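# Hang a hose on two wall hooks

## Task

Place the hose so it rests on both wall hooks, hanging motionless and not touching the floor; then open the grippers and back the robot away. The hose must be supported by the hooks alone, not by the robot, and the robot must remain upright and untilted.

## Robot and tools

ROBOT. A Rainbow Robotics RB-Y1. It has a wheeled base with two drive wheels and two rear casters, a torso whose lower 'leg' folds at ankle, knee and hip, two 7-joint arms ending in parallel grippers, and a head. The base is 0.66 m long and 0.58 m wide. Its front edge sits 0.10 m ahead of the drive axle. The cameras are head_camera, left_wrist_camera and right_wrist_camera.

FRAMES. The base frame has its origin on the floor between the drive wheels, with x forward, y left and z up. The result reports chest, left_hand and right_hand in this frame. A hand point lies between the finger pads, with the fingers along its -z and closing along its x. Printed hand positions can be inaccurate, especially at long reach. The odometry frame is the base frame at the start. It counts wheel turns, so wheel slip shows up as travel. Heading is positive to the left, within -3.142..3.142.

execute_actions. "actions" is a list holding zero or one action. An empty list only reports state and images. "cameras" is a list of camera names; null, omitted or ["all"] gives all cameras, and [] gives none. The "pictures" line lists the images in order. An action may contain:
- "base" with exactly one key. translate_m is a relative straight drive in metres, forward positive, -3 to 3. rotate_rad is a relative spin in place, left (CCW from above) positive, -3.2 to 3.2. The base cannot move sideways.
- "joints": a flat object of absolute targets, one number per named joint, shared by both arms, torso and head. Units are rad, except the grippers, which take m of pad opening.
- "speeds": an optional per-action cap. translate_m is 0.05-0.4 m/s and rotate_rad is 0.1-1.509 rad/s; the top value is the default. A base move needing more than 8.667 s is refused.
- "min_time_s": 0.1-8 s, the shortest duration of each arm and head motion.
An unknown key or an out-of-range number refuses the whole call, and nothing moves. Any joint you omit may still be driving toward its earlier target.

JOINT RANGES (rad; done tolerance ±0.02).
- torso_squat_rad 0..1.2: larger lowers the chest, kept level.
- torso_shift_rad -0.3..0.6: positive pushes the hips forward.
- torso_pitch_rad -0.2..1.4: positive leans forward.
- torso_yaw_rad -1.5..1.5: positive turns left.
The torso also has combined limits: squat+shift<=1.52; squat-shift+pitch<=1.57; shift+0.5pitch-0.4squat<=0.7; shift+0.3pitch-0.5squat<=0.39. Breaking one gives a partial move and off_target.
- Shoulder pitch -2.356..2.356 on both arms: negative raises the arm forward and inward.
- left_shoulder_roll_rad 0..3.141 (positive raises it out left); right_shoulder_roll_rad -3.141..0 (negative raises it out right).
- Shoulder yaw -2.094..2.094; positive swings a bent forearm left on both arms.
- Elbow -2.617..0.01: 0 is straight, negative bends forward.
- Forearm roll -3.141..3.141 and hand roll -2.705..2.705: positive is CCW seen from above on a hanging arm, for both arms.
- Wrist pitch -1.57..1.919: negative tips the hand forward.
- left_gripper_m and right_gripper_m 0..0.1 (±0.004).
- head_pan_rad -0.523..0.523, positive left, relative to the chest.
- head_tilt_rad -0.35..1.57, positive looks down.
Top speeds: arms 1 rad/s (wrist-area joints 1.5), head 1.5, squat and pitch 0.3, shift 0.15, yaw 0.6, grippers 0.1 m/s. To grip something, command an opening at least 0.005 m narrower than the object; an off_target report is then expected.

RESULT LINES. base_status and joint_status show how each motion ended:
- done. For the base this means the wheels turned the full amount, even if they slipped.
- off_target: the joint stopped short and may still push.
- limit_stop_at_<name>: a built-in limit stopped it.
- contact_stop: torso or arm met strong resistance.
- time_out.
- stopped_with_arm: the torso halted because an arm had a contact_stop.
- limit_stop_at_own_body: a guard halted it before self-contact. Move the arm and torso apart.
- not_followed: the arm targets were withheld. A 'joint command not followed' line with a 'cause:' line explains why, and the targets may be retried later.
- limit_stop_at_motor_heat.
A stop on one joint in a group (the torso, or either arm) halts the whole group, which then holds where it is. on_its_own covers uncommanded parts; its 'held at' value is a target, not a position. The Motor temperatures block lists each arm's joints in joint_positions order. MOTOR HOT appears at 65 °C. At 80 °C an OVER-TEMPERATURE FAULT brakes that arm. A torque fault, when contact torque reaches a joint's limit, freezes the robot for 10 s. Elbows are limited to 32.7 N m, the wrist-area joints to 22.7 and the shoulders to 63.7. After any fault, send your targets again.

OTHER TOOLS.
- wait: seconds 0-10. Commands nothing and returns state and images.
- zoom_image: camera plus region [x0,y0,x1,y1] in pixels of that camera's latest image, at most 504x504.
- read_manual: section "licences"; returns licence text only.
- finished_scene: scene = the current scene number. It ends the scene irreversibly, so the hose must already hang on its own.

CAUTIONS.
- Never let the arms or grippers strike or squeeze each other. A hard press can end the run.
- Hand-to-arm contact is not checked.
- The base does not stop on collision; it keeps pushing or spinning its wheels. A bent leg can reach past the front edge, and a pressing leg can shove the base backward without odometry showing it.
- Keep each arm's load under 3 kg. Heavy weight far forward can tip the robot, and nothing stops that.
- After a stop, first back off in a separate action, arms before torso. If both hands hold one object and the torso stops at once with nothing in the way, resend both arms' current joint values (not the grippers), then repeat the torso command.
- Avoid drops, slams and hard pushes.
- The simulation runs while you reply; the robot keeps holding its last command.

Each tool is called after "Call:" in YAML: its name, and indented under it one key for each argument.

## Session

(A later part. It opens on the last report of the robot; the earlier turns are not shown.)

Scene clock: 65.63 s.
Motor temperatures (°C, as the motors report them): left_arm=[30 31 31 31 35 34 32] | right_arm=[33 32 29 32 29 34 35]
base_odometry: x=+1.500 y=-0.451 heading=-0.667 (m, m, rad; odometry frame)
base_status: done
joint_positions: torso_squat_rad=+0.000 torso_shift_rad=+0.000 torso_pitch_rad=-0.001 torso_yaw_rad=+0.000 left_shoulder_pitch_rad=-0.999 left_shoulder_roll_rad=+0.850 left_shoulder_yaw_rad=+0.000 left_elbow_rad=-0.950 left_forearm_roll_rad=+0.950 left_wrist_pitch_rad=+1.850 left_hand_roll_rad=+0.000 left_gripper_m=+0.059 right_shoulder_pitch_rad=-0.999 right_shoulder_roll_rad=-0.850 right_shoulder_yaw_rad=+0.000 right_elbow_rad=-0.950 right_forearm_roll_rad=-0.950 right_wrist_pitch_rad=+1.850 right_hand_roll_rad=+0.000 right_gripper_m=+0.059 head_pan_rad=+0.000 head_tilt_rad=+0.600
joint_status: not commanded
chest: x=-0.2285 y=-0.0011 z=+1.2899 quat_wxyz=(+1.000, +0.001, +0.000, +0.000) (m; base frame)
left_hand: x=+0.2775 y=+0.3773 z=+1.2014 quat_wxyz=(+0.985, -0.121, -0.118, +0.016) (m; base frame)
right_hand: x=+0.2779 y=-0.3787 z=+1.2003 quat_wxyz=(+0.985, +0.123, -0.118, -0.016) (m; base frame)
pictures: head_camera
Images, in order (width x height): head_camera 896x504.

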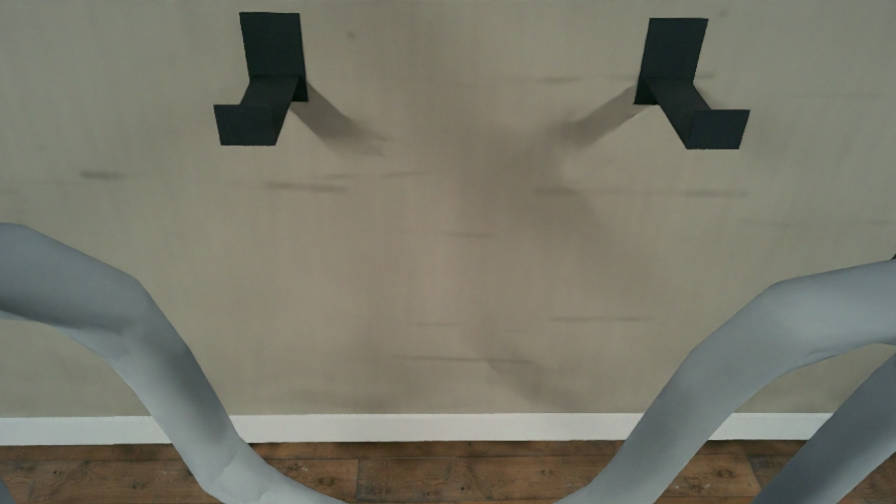

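Call:
execute_actions:
  actions:
    - {"base":{"rotate_rad":-0.09},"speeds":{"rotate_rad":0.3}}
  cameras: []

Call:
execute_actions:
  actions:
    - {"base":{"translate_m":0.36},"speeds":{"translate_m":0.25}}
  cameras: []

Call:
execute_actions:
  actions:
    - {"base":{"rotate_rad":0.1},"speeds":{"rotate_rad":0.3},"joints":{"head_tilt_rad":0.7}}
  cameras: ["head_camera"]

Call:
execute_actions:
  actions:
    - {"base":{"translate_m":0.28},"speeds":{"translate_m":0.12},"joints":{"head_tilt_rad":0.75,"head_pan_rad":0.45}}
  cameras: ["head_camera"]

Call:
execute_actions:
  actions:
    - {"joints":{"head_pan_rad":-0.48}}
  cameras: ["head_camera"]

Scene clock: 69.87 s.
Motor temperatures (°C, as the motors report them): left_arm=[31 31 31 31 35 34 32] | right_arm=[33 32 29 32 29 34 35]
base_odometry: x=+1.500 y=-0.452 heading=-0.757 (m, m, rad; odometry frame)
base_status: done
joint_positions: torso_squat_rad=+0.000 torso_shift_rad=+0.000 torso_pitch_rad=-0.001 torso_yaw_rad=+0.000 left_shoulder_pitch_rad=-0.999 left_shoulder_roll_rad=+0.850 left_shoulder_yaw_rad=+0.000 left_elbow_rad=-0.950 left_forearm_roll_rad=+0.950 left_wrist_pitch_rad=+1.850 left_hand_roll_rad=+0.000 left_gripper_m=+0.059 right_shoulder_pitch_rad=-0.999 right_shoulder_roll_rad=-0.850 right_shoulder_yaw_rad=+0.000 right_elbow_rad=-0.950 right_forearm_roll_rad=-0.950 right_wrist_pitch_rad=+1.850 right_hand_roll_rad=+0.000 right_gripper_m=+0.059 head_pan_rad=+0.000 head_tilt_rad=+0.600
joint_status: not commanded
chest: x=-0.2285 y=-0.0011 z=+1.2899 quat_wxyz=(+1.000, +0.001, +0.000, +0.000) (m; base frame)
left_hand: x=+0.2775 y=+0.3773 z=+1.2014 quat_wxyz=(+0.985, -0.121, -0.118, +0.016) (m; base frame)
right_hand: x=+0.2779 y=-0.3787 z=+1.2003 quat_wxyz=(+0.985, +0.123, -0.118, -0.016) (m; base frame)
pictures: none
No camera images: the call's "cameras" was empty. Leave "cameras" out to get every camera's image.

Scene clock: 72.53 s.
Motor temperatures (°C, as the motors report them): left_arm=[31 31 31 31 35 34 32] | right_arm=[33 32 29 32 29 34 35]
base_odometry: x=+1.762 y=-0.699 heading=-0.758 (m, m, rad; odometry frame)
base_status: done
joint_positions: torso_squat_rad=+0.000 torso_shift_rad=+0.000 torso_pitch_rad=-0.001 torso_yaw_rad=+0.000 left_shoulder_pitch_rad=-0.999 left_shoulder_roll_rad=+0.850 left_shoulder_yaw_rad=+0.000 left_elbow_rad=-0.950 left_forearm_roll_rad=+0.950 left_wrist_pitch_rad=+1.850 left_hand_roll_rad=+0.000 left_gripper_m=+0.059 right_shoulder_pitch_rad=-0.999 right_shoulder_roll_rad=-0.850 right_shoulder_yaw_rad=+0.000 right_elbow_rad=-0.950 right_forearm_roll_rad=-0.950 right_wrist_pitch_rad=+1.850 right_hand_roll_rad=+0.000 right_gripper_m=+0.059 head_pan_rad=+0.000 head_tilt_rad=+0.600
joint_status: not commanded
chest: x=-0.2285 y=-0.0011 z=+1.2899 quat_wxyz=(+1.000, +0.001, +0.000, +0.000) (m; base frame)
left_hand: x=+0.2774 y=+0.3773 z=+1.2015 quat_wxyz=(+0.985, -0.121, -0.118, +0.016) (m; base frame)
right_hand: x=+0.2778 y=-0.3787 z=+1.2004 quat_wxyz=(+0.985, +0.123, -0.118, -0.016) (m; base frame)
pictures: none
No camera images: the call's "cameras" was empty. Leave "cameras" out to get every camera's image.

Scene clock: 73.77 s.
Motor temperatures (°C, as the motors report them): left_arm=[31 31 31 31 35 34 32] | right_arm=[33 32 29 32 29 34 35]
base_odometry: x=+1.762 y=-0.699 heading=-0.658 (m, m, rad; odometry frame)
base_status: done
joint_positions: torso_squat_rad=+0.000 torso_shift_rad=+0.000 torso_pitch_rad=-0.001 torso_yaw_rad=+0.000 left_shoulder_pitch_rad=-0.999 left_shoulder_roll_rad=+0.850 left_shoulder_yaw_rad=+0.000 left_elbow_rad=-0.950 left_forearm_roll_rad=+0.950 left_wrist_pitch_rad=+1.850 left_hand_roll_rad=+0.000 left_gripper_m=+0.059 right_shoulder_pitch_rad=-0.999 right_shoulder_roll_rad=-0.850 right_shoulder_yaw_rad=+0.000 right_elbow_rad=-0.950 right_forearm_roll_rad=-0.950 right_wrist_pitch_rad=+1.850 right_hand_roll_rad=+0.000 right_gripper_m=+0.059 head_pan_rad=+0.000 head_tilt_rad=+0.700
joint_status: all done
chest: x=-0.2285 y=-0.0011 z=+1.2899 quat_wxyz=(+1.000, +0.001, +0.000, +0.000) (m; base frame)
left_hand: x=+0.2774 y=+0.3772 z=+1.2015 quat_wxyz=(+0.985, -0.121, -0.118, +0.016) (m; base frame)
right_hand: x=+0.2778 y=-0.3788 z=+1.2004 quat_wxyz=(+0.985, +0.123, -0.118, -0.016) (m; base frame)
pictures: head_camera
Images, in order (width x height): head_camera 896x504.

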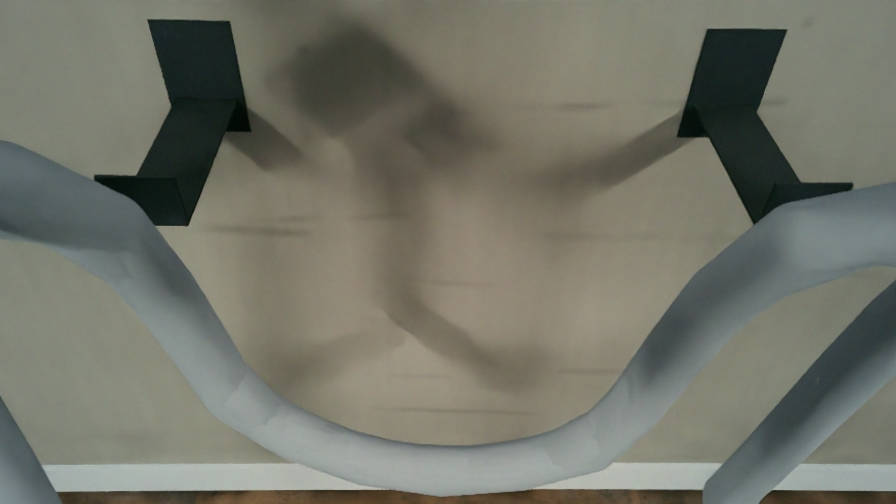

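Scene clock: 76.77 s.
Motor temperatures (°C, as the motors report them): left_arm=[31 31 31 31 35 34 32] | right_arm=[33 32 29 32 29 34 35]
base_odometry: x=+1.984 y=-0.870 heading=-0.658 (m, m, rad; odometry frame)
base_status: done
joint_positions: torso_squat_rad=+0.000 torso_shift_rad=+0.000 torso_pitch_rad=-0.001 torso_yaw_rad=+0.000 left_shoulder_pitch_rad=-0.999 left_shoulder_roll_rad=+0.850 left_shoulder_yaw_rad=+0.000 left_elbow_rad=-0.950 left_forearm_roll_rad=+0.950 left_wrist_pitch_rad=+1.850 left_hand_roll_rad=+0.000 left_gripper_m=+0.059 right_shoulder_pitch_rad=-0.999 right_shoulder_roll_rad=-0.850 right_shoulder_yaw_rad=+0.000 right_elbow_rad=-0.950 right_forearm_roll_rad=-0.950 right_wrist_pitch_rad=+1.850 right_hand_roll_rad=+0.000 right_gripper_m=+0.059 head_pan_rad=+0.450 head_tilt_rad=+0.750
joint_status: all done
chest: x=-0.2285 y=-0.0011 z=+1.2899 quat_wxyz=(+1.000, +0.001, +0.000, +0.000) (m; base frame)
left_hand: x=+0.2775 y=+0.3772 z=+1.2015 quat_wxyz=(+0.985, -0.121, -0.118, +0.016) (m; base frame)
right_hand: x=+0.2778 y=-0.3788 z=+1.2003 quat_wxyz=(+0.985, +0.123, -0.118, -0.016) (m; base frame)
pictures: head_camera
Images, in order (width x height): head_camera 896x504.

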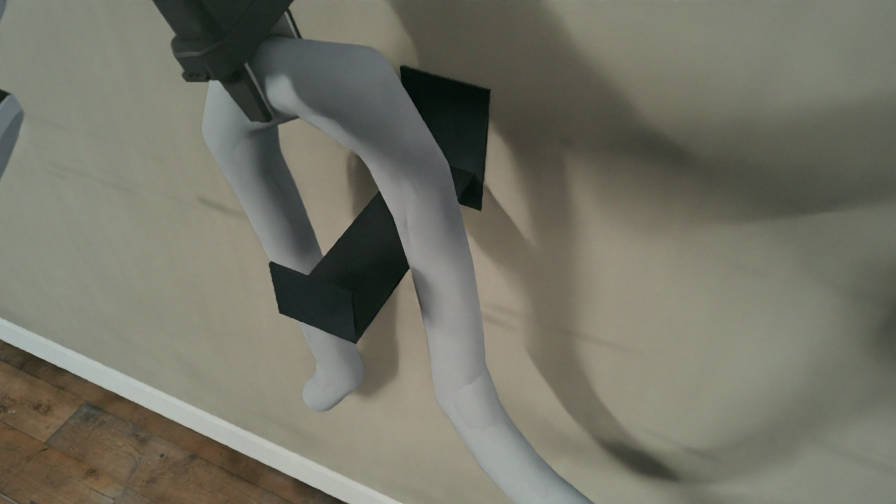

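Scene clock: 78.03 s.
Motor temperatures (°C, as the motors report them): left_arm=[31 31 31 31 35 34 32] | right_arm=[33 32 29 32 29 34 35]
base_odometry: x=+1.984 y=-0.870 heading=-0.658 (m, m, rad; odometry frame)
base_status: not commanded
joint_positions: torso_squat_rad=+0.000 torso_shift_rad=+0.000 torso_pitch_rad=-0.001 torso_yaw_rad=+0.000 left_shoulder_pitch_rad=-0.999 left_shoulder_roll_rad=+0.850 left_shoulder_yaw_rad=+0.000 left_elbow_rad=-0.950 left_forearm_roll_rad=+0.950 left_wrist_pitch_rad=+1.850 left_hand_roll_rad=+0.000 left_gripper_m=+0.059 right_shoulder_pitch_rad=-0.999 right_shoulder_roll_rad=-0.850 right_shoulder_yaw_rad=+0.000 right_elbow_rad=-0.950 right_forearm_roll_rad=-0.950 right_wrist_pitch_rad=+1.850 right_hand_roll_rad=+0.000 right_gripper_m=+0.059 head_pan_rad=-0.480 head_tilt_rad=+0.750
joint_status: all done
chest: x=-0.2285 y=-0.0011 z=+1.2899 quat_wxyz=(+1.000, +0.001, +0.000, +0.000) (m; base frame)
left_hand: x=+0.2775 y=+0.3772 z=+1.2015 quat_wxyz=(+0.985, -0.121, -0.118, +0.016) (m; base frame)
right_hand: x=+0.2778 y=-0.3788 z=+1.2004 quat_wxyz=(+0.985, +0.123, -0.118, -0.016) (m; base frame)
pictures: head_camera
Images, in order (width x height): head_camera 896x504.

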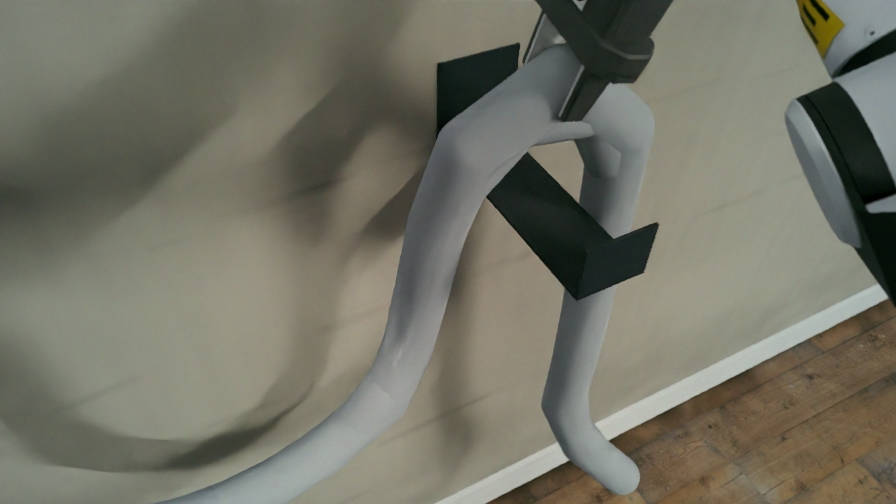

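Call:
execute_actions:
  actions:
    - {"base":{"translate_m":0.03},"joints":{"torso_squat_rad":0.58,"head_tilt_rad":0.65}}
  cameras: ["head_camera"]

Call:
execute_actions:
  actions:
    - {"joints":{"head_pan_rad":0.45}}
  cameras: ["head_camera"]

Scene clock: 81.70 s.
Motor temperatures (°C, as the motors report them): left_arm=[31 31 31 31 35 34 32] | right_arm=[33 32 29 32 29 34 35]
base_odometry: x=+2.007 y=-0.889 heading=-0.657 (m, m, rad; odometry frame)
base_status: done
joint_positions: torso_squat_rad=+0.580 torso_shift_rad=-0.001 torso_pitch_rad=-0.001 torso_yaw_rad=+0.000 left_shoulder_pitch_rad=-1.000 left_shoulder_roll_rad=+0.850 left_shoulder_yaw_rad=+0.000 left_elbow_rad=-0.950 left_forearm_roll_rad=+0.950 left_wrist_pitch_rad=+1.850 left_hand_roll_rad=+0.000 left_gripper_m=+0.059 right_shoulder_pitch_rad=-1.000 right_shoulder_roll_rad=-0.850 right_shoulder_yaw_rad=+0.000 right_elbow_rad=-0.950 right_forearm_roll_rad=-0.950 right_wrist_pitch_rad=+1.850 right_hand_roll_rad=+0.000 right_gripper_m=+0.059 head_pan_rad=-0.480 head_tilt_rad=+0.650
joint_status: all done
chest: x=-0.2288 y=-0.0010 z=+1.1755 quat_wxyz=(+1.000, +0.001, -0.001, +0.000) (m; base frame)
left_hand: x=+0.2774 y=+0.3771 z=+1.0876 quat_wxyz=(+0.985, -0.121, -0.118, +0.016) (m; base frame)
right_hand: x=+0.2778 y=-0.3785 z=+1.0867 quat_wxyz=(+0.985, +0.123, -0.119, -0.016) (m; base frame)
pictures: head_camera
Images, in order (width x height): head_camera 896x504.

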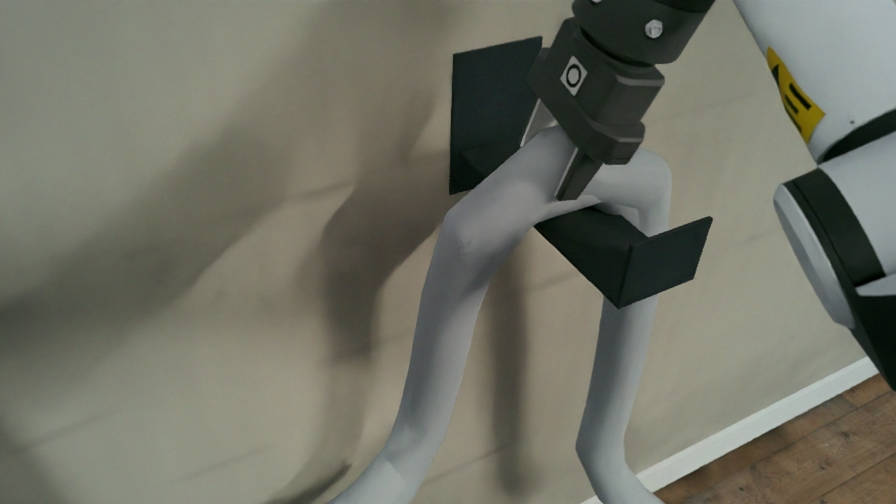

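Scene clock: 82.97 s.
Motor temperatures (°C, as the motors report them): left_arm=[31 31 31 31 35 34 32] | right_arm=[33 32 29 32 29 34 35]
base_odometry: x=+2.007 y=-0.889 heading=-0.657 (m, m, rad; odometry frame)
base_status: not commanded
joint_positions: torso_squat_rad=+0.580 torso_shift_rad=-0.001 torso_pitch_rad=-0.001 torso_yaw_rad=+0.000 left_shoulder_pitch_rad=-1.000 left_shoulder_roll_rad=+0.850 left_shoulder_yaw_rad=+0.000 left_elbow_rad=-0.950 left_forearm_roll_rad=+0.950 left_wrist_pitch_rad=+1.850 left_hand_roll_rad=+0.000 left_gripper_m=+0.059 right_shoulder_pitch_rad=-1.000 right_shoulder_roll_rad=-0.850 right_shoulder_yaw_rad=+0.000 right_elbow_rad=-0.950 right_forearm_roll_rad=-0.950 right_wrist_pitch_rad=+1.850 right_hand_roll_rad=+0.000 right_gripper_m=+0.059 head_pan_rad=+0.450 head_tilt_rad=+0.650
joint_status: all done
chest: x=-0.2288 y=-0.0010 z=+1.1755 quat_wxyz=(+1.000, +0.001, -0.001, +0.000) (m; base frame)
left_hand: x=+0.2774 y=+0.3771 z=+1.0876 quat_wxyz=(+0.985, -0.121, -0.118, +0.016) (m; base frame)
right_hand: x=+0.2778 y=-0.3785 z=+1.0867 quat_wxyz=(+0.985, +0.123, -0.119, -0.016) (m; base frame)
pictures: head_camera
Images, in order (width x height): head_camera 896x504.

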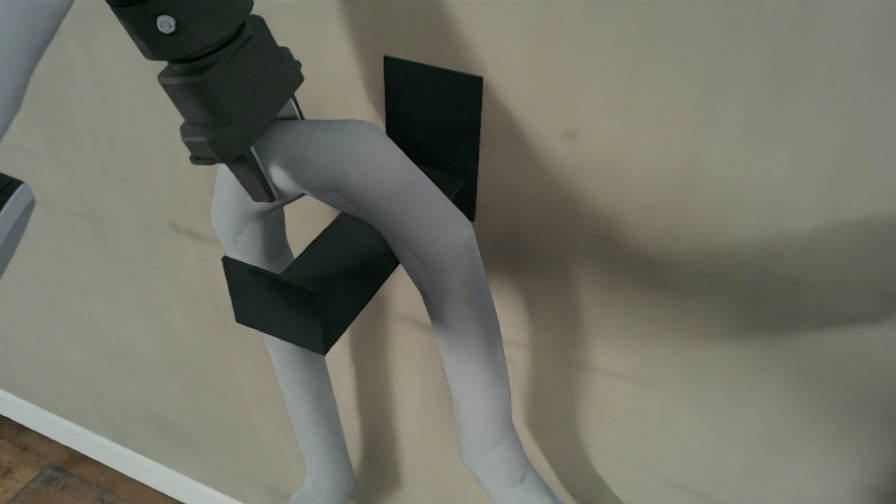

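Both resting; level the left a bit, release, retreat.

Call:
execute_actions:
  actions:
    - {"joints":{"left_shoulder_pitch_rad":-0.96,"head_pan_rad":0},"min_time_s":0.8}
  cameras: []

Call:
execute_actions:
  actions:
    - {"joints":{"left_gripper_m":0.1,"right_gripper_m":0.1}}
  cameras: []

Call:
execute_actions:
  actions:
    - {"joints":{"torso_squat_rad":0.0}}
  cameras: []

Call:
execute_actions:
  actions:
    - {"base":{"translate_m":-0.9},"joints":{"head_tilt_rad":0.5}}
  cameras: ["head_camera"]

Call:
wait:
  seconds: 4

Scene clock: 86.03 s.
Motor temperatures (°C, as the motors report them): left_arm=[31 31 31 31 35 34 32] | right_arm=[33 32 29 32 29 34 35]
base_odometry: x=+2.007 y=-0.889 heading=-0.657 (m, m, rad; odometry frame)
base_status: not commanded
joint_positions: torso_squat_rad=+0.580 torso_shift_rad=-0.001 torso_pitch_rad=-0.001 torso_yaw_rad=+0.000 left_shoulder_pitch_rad=-0.961 left_shoulder_roll_rad=+0.850 left_shoulder_yaw_rad=+0.000 left_elbow_rad=-0.950 left_forearm_roll_rad=+0.950 left_wrist_pitch_rad=+1.850 left_hand_roll_rad=+0.000 left_gripper_m=+0.059 right_shoulder_pitch_rad=-1.000 right_shoulder_roll_rad=-0.850 right_shoulder_yaw_rad=+0.000 right_elbow_rad=-0.950 right_forearm_roll_rad=-0.950 right_wrist_pitch_rad=+1.850 right_hand_roll_rad=+0.000 right_gripper_m=+0.059 head_pan_rad=+0.000 head_tilt_rad=+0.650
joint_status: all done
chest: x=-0.2288 y=-0.0010 z=+1.1755 quat_wxyz=(+1.000, +0.001, -0.001, +0.000) (m; base frame)
left_hand: x=+0.2687 y=+0.3839 z=+1.0691 quat_wxyz=(+0.987, -0.120, -0.101, +0.025) (m; base frame)
right_hand: x=+0.2778 y=-0.3785 z=+1.0867 quat_wxyz=(+0.985, +0.123, -0.119, -0.016) (m; base frame)
pictures: none
No camera images: the call's "cameras" was empty. Leave "cameras" out to get every camera's image.

Scene clock: 87.20 s.
Motor temperatures (°C, as the motors report them): left_arm=[31 31 31 31 35 34 32] | right_arm=[33 32 29 32 29 34 35]
base_odometry: x=+2.007 y=-0.889 heading=-0.657 (m, m, rad; odometry frame)
base_status: not commanded
joint_positions: torso_squat_rad=+0.580 torso_shift_rad=-0.001 torso_pitch_rad=-0.001 torso_yaw_rad=+0.000 left_shoulder_pitch_rad=-0.961 left_shoulder_roll_rad=+0.850 left_shoulder_yaw_rad=+0.000 left_elbow_rad=-0.950 left_forearm_roll_rad=+0.950 left_wrist_pitch_rad=+1.850 left_hand_roll_rad=+0.000 left_gripper_m=+0.099 right_shoulder_pitch_rad=-1.000 right_shoulder_roll_rad=-0.850 right_shoulder_yaw_rad=+0.000 right_elbow_rad=-0.950 right_forearm_roll_rad=-0.950 right_wrist_pitch_rad=+1.850 right_hand_roll_rad=+0.000 right_gripper_m=+0.100 head_pan_rad=+0.000 head_tilt_rad=+0.650
joint_status: all done
chest: x=-0.2288 y=-0.0010 z=+1.1755 quat_wxyz=(+1.000, +0.001, -0.001, +0.000) (m; base frame)
left_hand: x=+0.2687 y=+0.3840 z=+1.0691 quat_wxyz=(+0.987, -0.120, -0.101, +0.025) (m; base frame)
right_hand: x=+0.2778 y=-0.3786 z=+1.0867 quat_wxyz=(+0.985, +0.123, -0.119, -0.016) (m; base frame)
pictures: none
No camera images: the call's "cameras" was empty. Leave "cameras" out to get every camera's image.

Scene clock: 89.93 s.
Motor temperatures (°C, as the motors report them): left_arm=[31 31 31 31 35 34 32] | right_arm=[33 32 29 32 29 34 35]
base_odometry: x=+2.007 y=-0.889 heading=-0.657 (m, m, rad; odometry frame)
base_status: not commanded
joint_positions: torso_squat_rad=+0.000 torso_shift_rad=-0.001 torso_pitch_rad=-0.001 torso_yaw_rad=+0.000 left_shoulder_pitch_rad=-0.960 left_shoulder_roll_rad=+0.850 left_shoulder_yaw_rad=+0.000 left_elbow_rad=-0.950 left_forearm_roll_rad=+0.950 left_wrist_pitch_rad=+1.850 left_hand_roll_rad=+0.000 left_gripper_m=+0.099 right_shoulder_pitch_rad=-1.000 right_shoulder_roll_rad=-0.850 right_shoulder_yaw_rad=+0.000 right_elbow_rad=-0.950 right_forearm_roll_rad=-0.950 right_wrist_pitch_rad=+1.850 right_hand_roll_rad=+0.000 right_gripper_m=+0.100 head_pan_rad=+0.000 head_tilt_rad=+0.650
joint_status: all done
chest: x=-0.2288 y=-0.0011 z=+1.2899 quat_wxyz=(+1.000, +0.001, -0.001, +0.000) (m; base frame)
left_hand: x=+0.2686 y=+0.3839 z=+1.1834 quat_wxyz=(+0.987, -0.120, -0.101, +0.025) (m; base frame)
right_hand: x=+0.2778 y=-0.3787 z=+1.2011 quat_wxyz=(+0.985, +0.123, -0.119, -0.016) (m; base frame)
pictures: none
No camera images: the call's "cameras" was empty. Leave "cameras" out to get every camera's image.

Scene clock: 93.53 s.
Motor temperatures (°C, as the motors report them): left_arm=[31 31 31 31 35 34 32] | right_arm=[33 32 29 32 29 34 35]
base_odometry: x=+1.295 y=-0.339 heading=-0.656 (m, m, rad; odometry frame)
base_status: done
joint_positions: torso_squat_rad=+0.000 torso_shift_rad=-0.001 torso_pitch_rad=-0.001 torso_yaw_rad=+0.000 left_shoulder_pitch_rad=-0.960 left_shoulder_roll_rad=+0.850 left_shoulder_yaw_rad=+0.000 left_elbow_rad=-0.950 left_forearm_roll_rad=+0.950 left_wrist_pitch_rad=+1.850 left_hand_roll_rad=+0.000 left_gripper_m=+0.099 right_shoulder_pitch_rad=-1.000 right_shoulder_roll_rad=-0.850 right_shoulder_yaw_rad=+0.000 right_elbow_rad=-0.950 right_forearm_roll_rad=-0.950 right_wrist_pitch_rad=+1.850 right_hand_roll_rad=+0.000 right_gripper_m=+0.100 head_pan_rad=+0.000 head_tilt_rad=+0.500
joint_status: all done
chest: x=-0.2290 y=-0.0011 z=+1.2899 quat_wxyz=(+1.000, +0.001, -0.001, +0.000) (m; base frame)
left_hand: x=+0.2684 y=+0.3841 z=+1.1836 quat_wxyz=(+0.987, -0.120, -0.101, +0.025) (m; base frame)
right_hand: x=+0.2776 y=-0.3787 z=+1.2013 quat_wxyz=(+0.985, +0.122, -0.119, -0.016) (m; base frame)
pictures: head_camera
Images, in order (width x height): head_camera 896x504.

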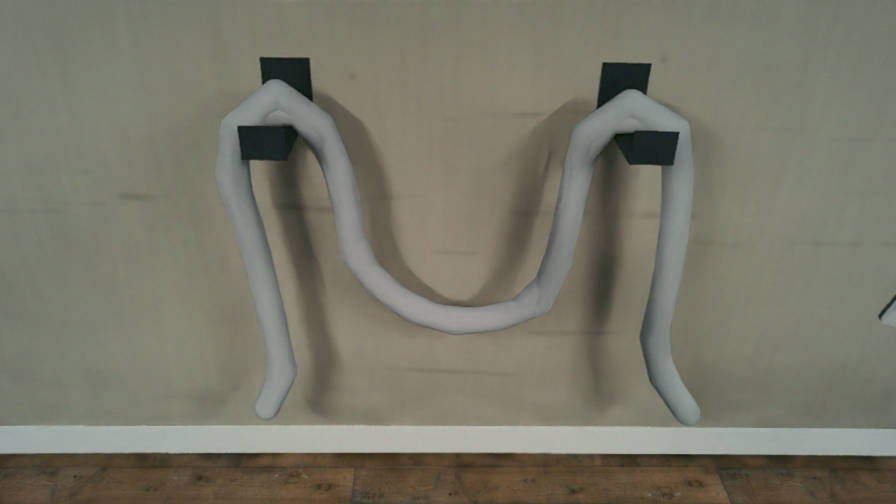

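Scene clock: 97.53 s.
Motor temperatures (°C, as the motors report them): left_arm=[31 31 31 31 35 34 32] | right_arm=[33 32 29 32 29 34 35]
base_odometry: x=+1.295 y=-0.339 heading=-0.656 (m, m, rad; odometry frame)
base_status: done
joint_positions: torso_squat_rad=+0.000 torso_shift_rad=-0.001 torso_pitch_rad=-0.001 torso_yaw_rad=+0.000 left_shoulder_pitch_rad=-0.960 left_shoulder_roll_rad=+0.850 left_shoulder_yaw_rad=+0.000 left_elbow_rad=-0.950 left_forearm_roll_rad=+0.950 left_wrist_pitch_rad=+1.850 left_hand_roll_rad=+0.000 left_gripper_m=+0.099 right_shoulder_pitch_rad=-1.000 right_shoulder_roll_rad=-0.850 right_shoulder_yaw_rad=+0.000 right_elbow_rad=-0.950 right_forearm_roll_rad=-0.950 right_wrist_pitch_rad=+1.850 right_hand_roll_rad=+0.000 right_gripper_m=+0.100 head_pan_rad=+0.000 head_tilt_rad=+0.500
joint_status: all done
chest: x=-0.2289 y=-0.0011 z=+1.2899 quat_wxyz=(+1.000, +0.001, -0.001, +0.000) (m; base frame)
left_hand: x=+0.2685 y=+0.3841 z=+1.1836 quat_wxyz=(+0.987, -0.120, -0.101, +0.025) (m; base frame)
right_hand: x=+0.2777 y=-0.3787 z=+1.2013 quat_wxyz=(+0.985, +0.122, -0.119, -0.016) (m; base frame)
wait: 4.00 s; at rest by 0.27 s
pictures: head_camera, left_wrist_camera, right_wrist_camera
Images, in order (width x height): head_camera 896x504, left_wrist_camera 644x364, right_wrist_camera 644x364.

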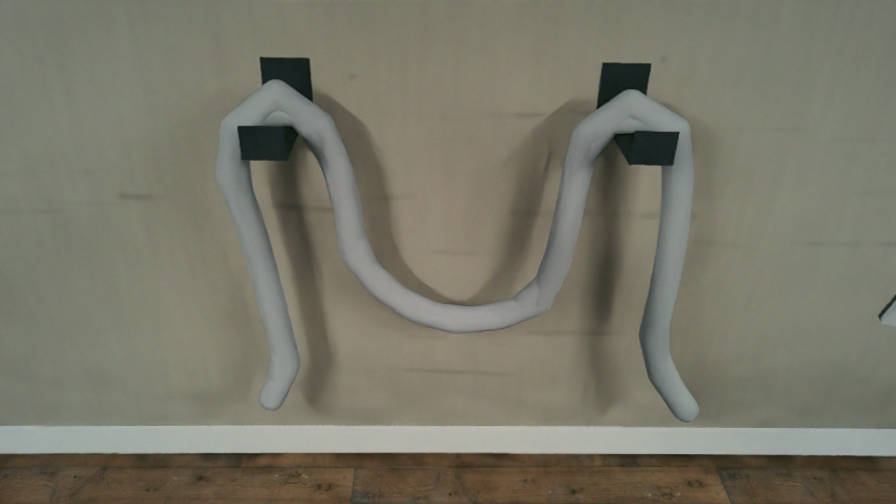

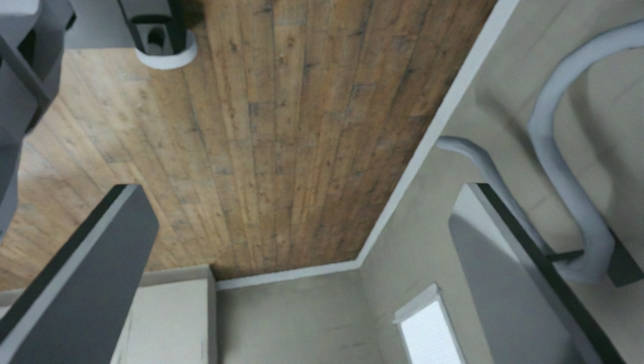

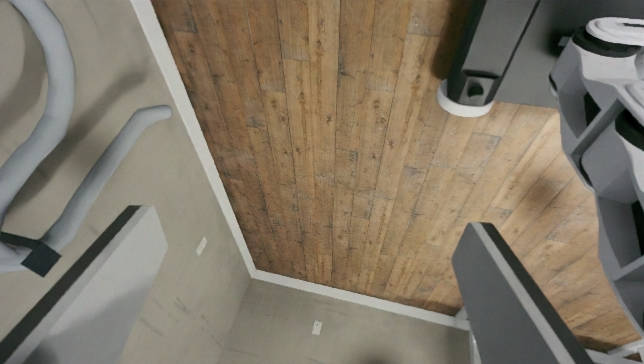

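Call:
finished_scene:
  scene: 2

The scene is finished: the task was done.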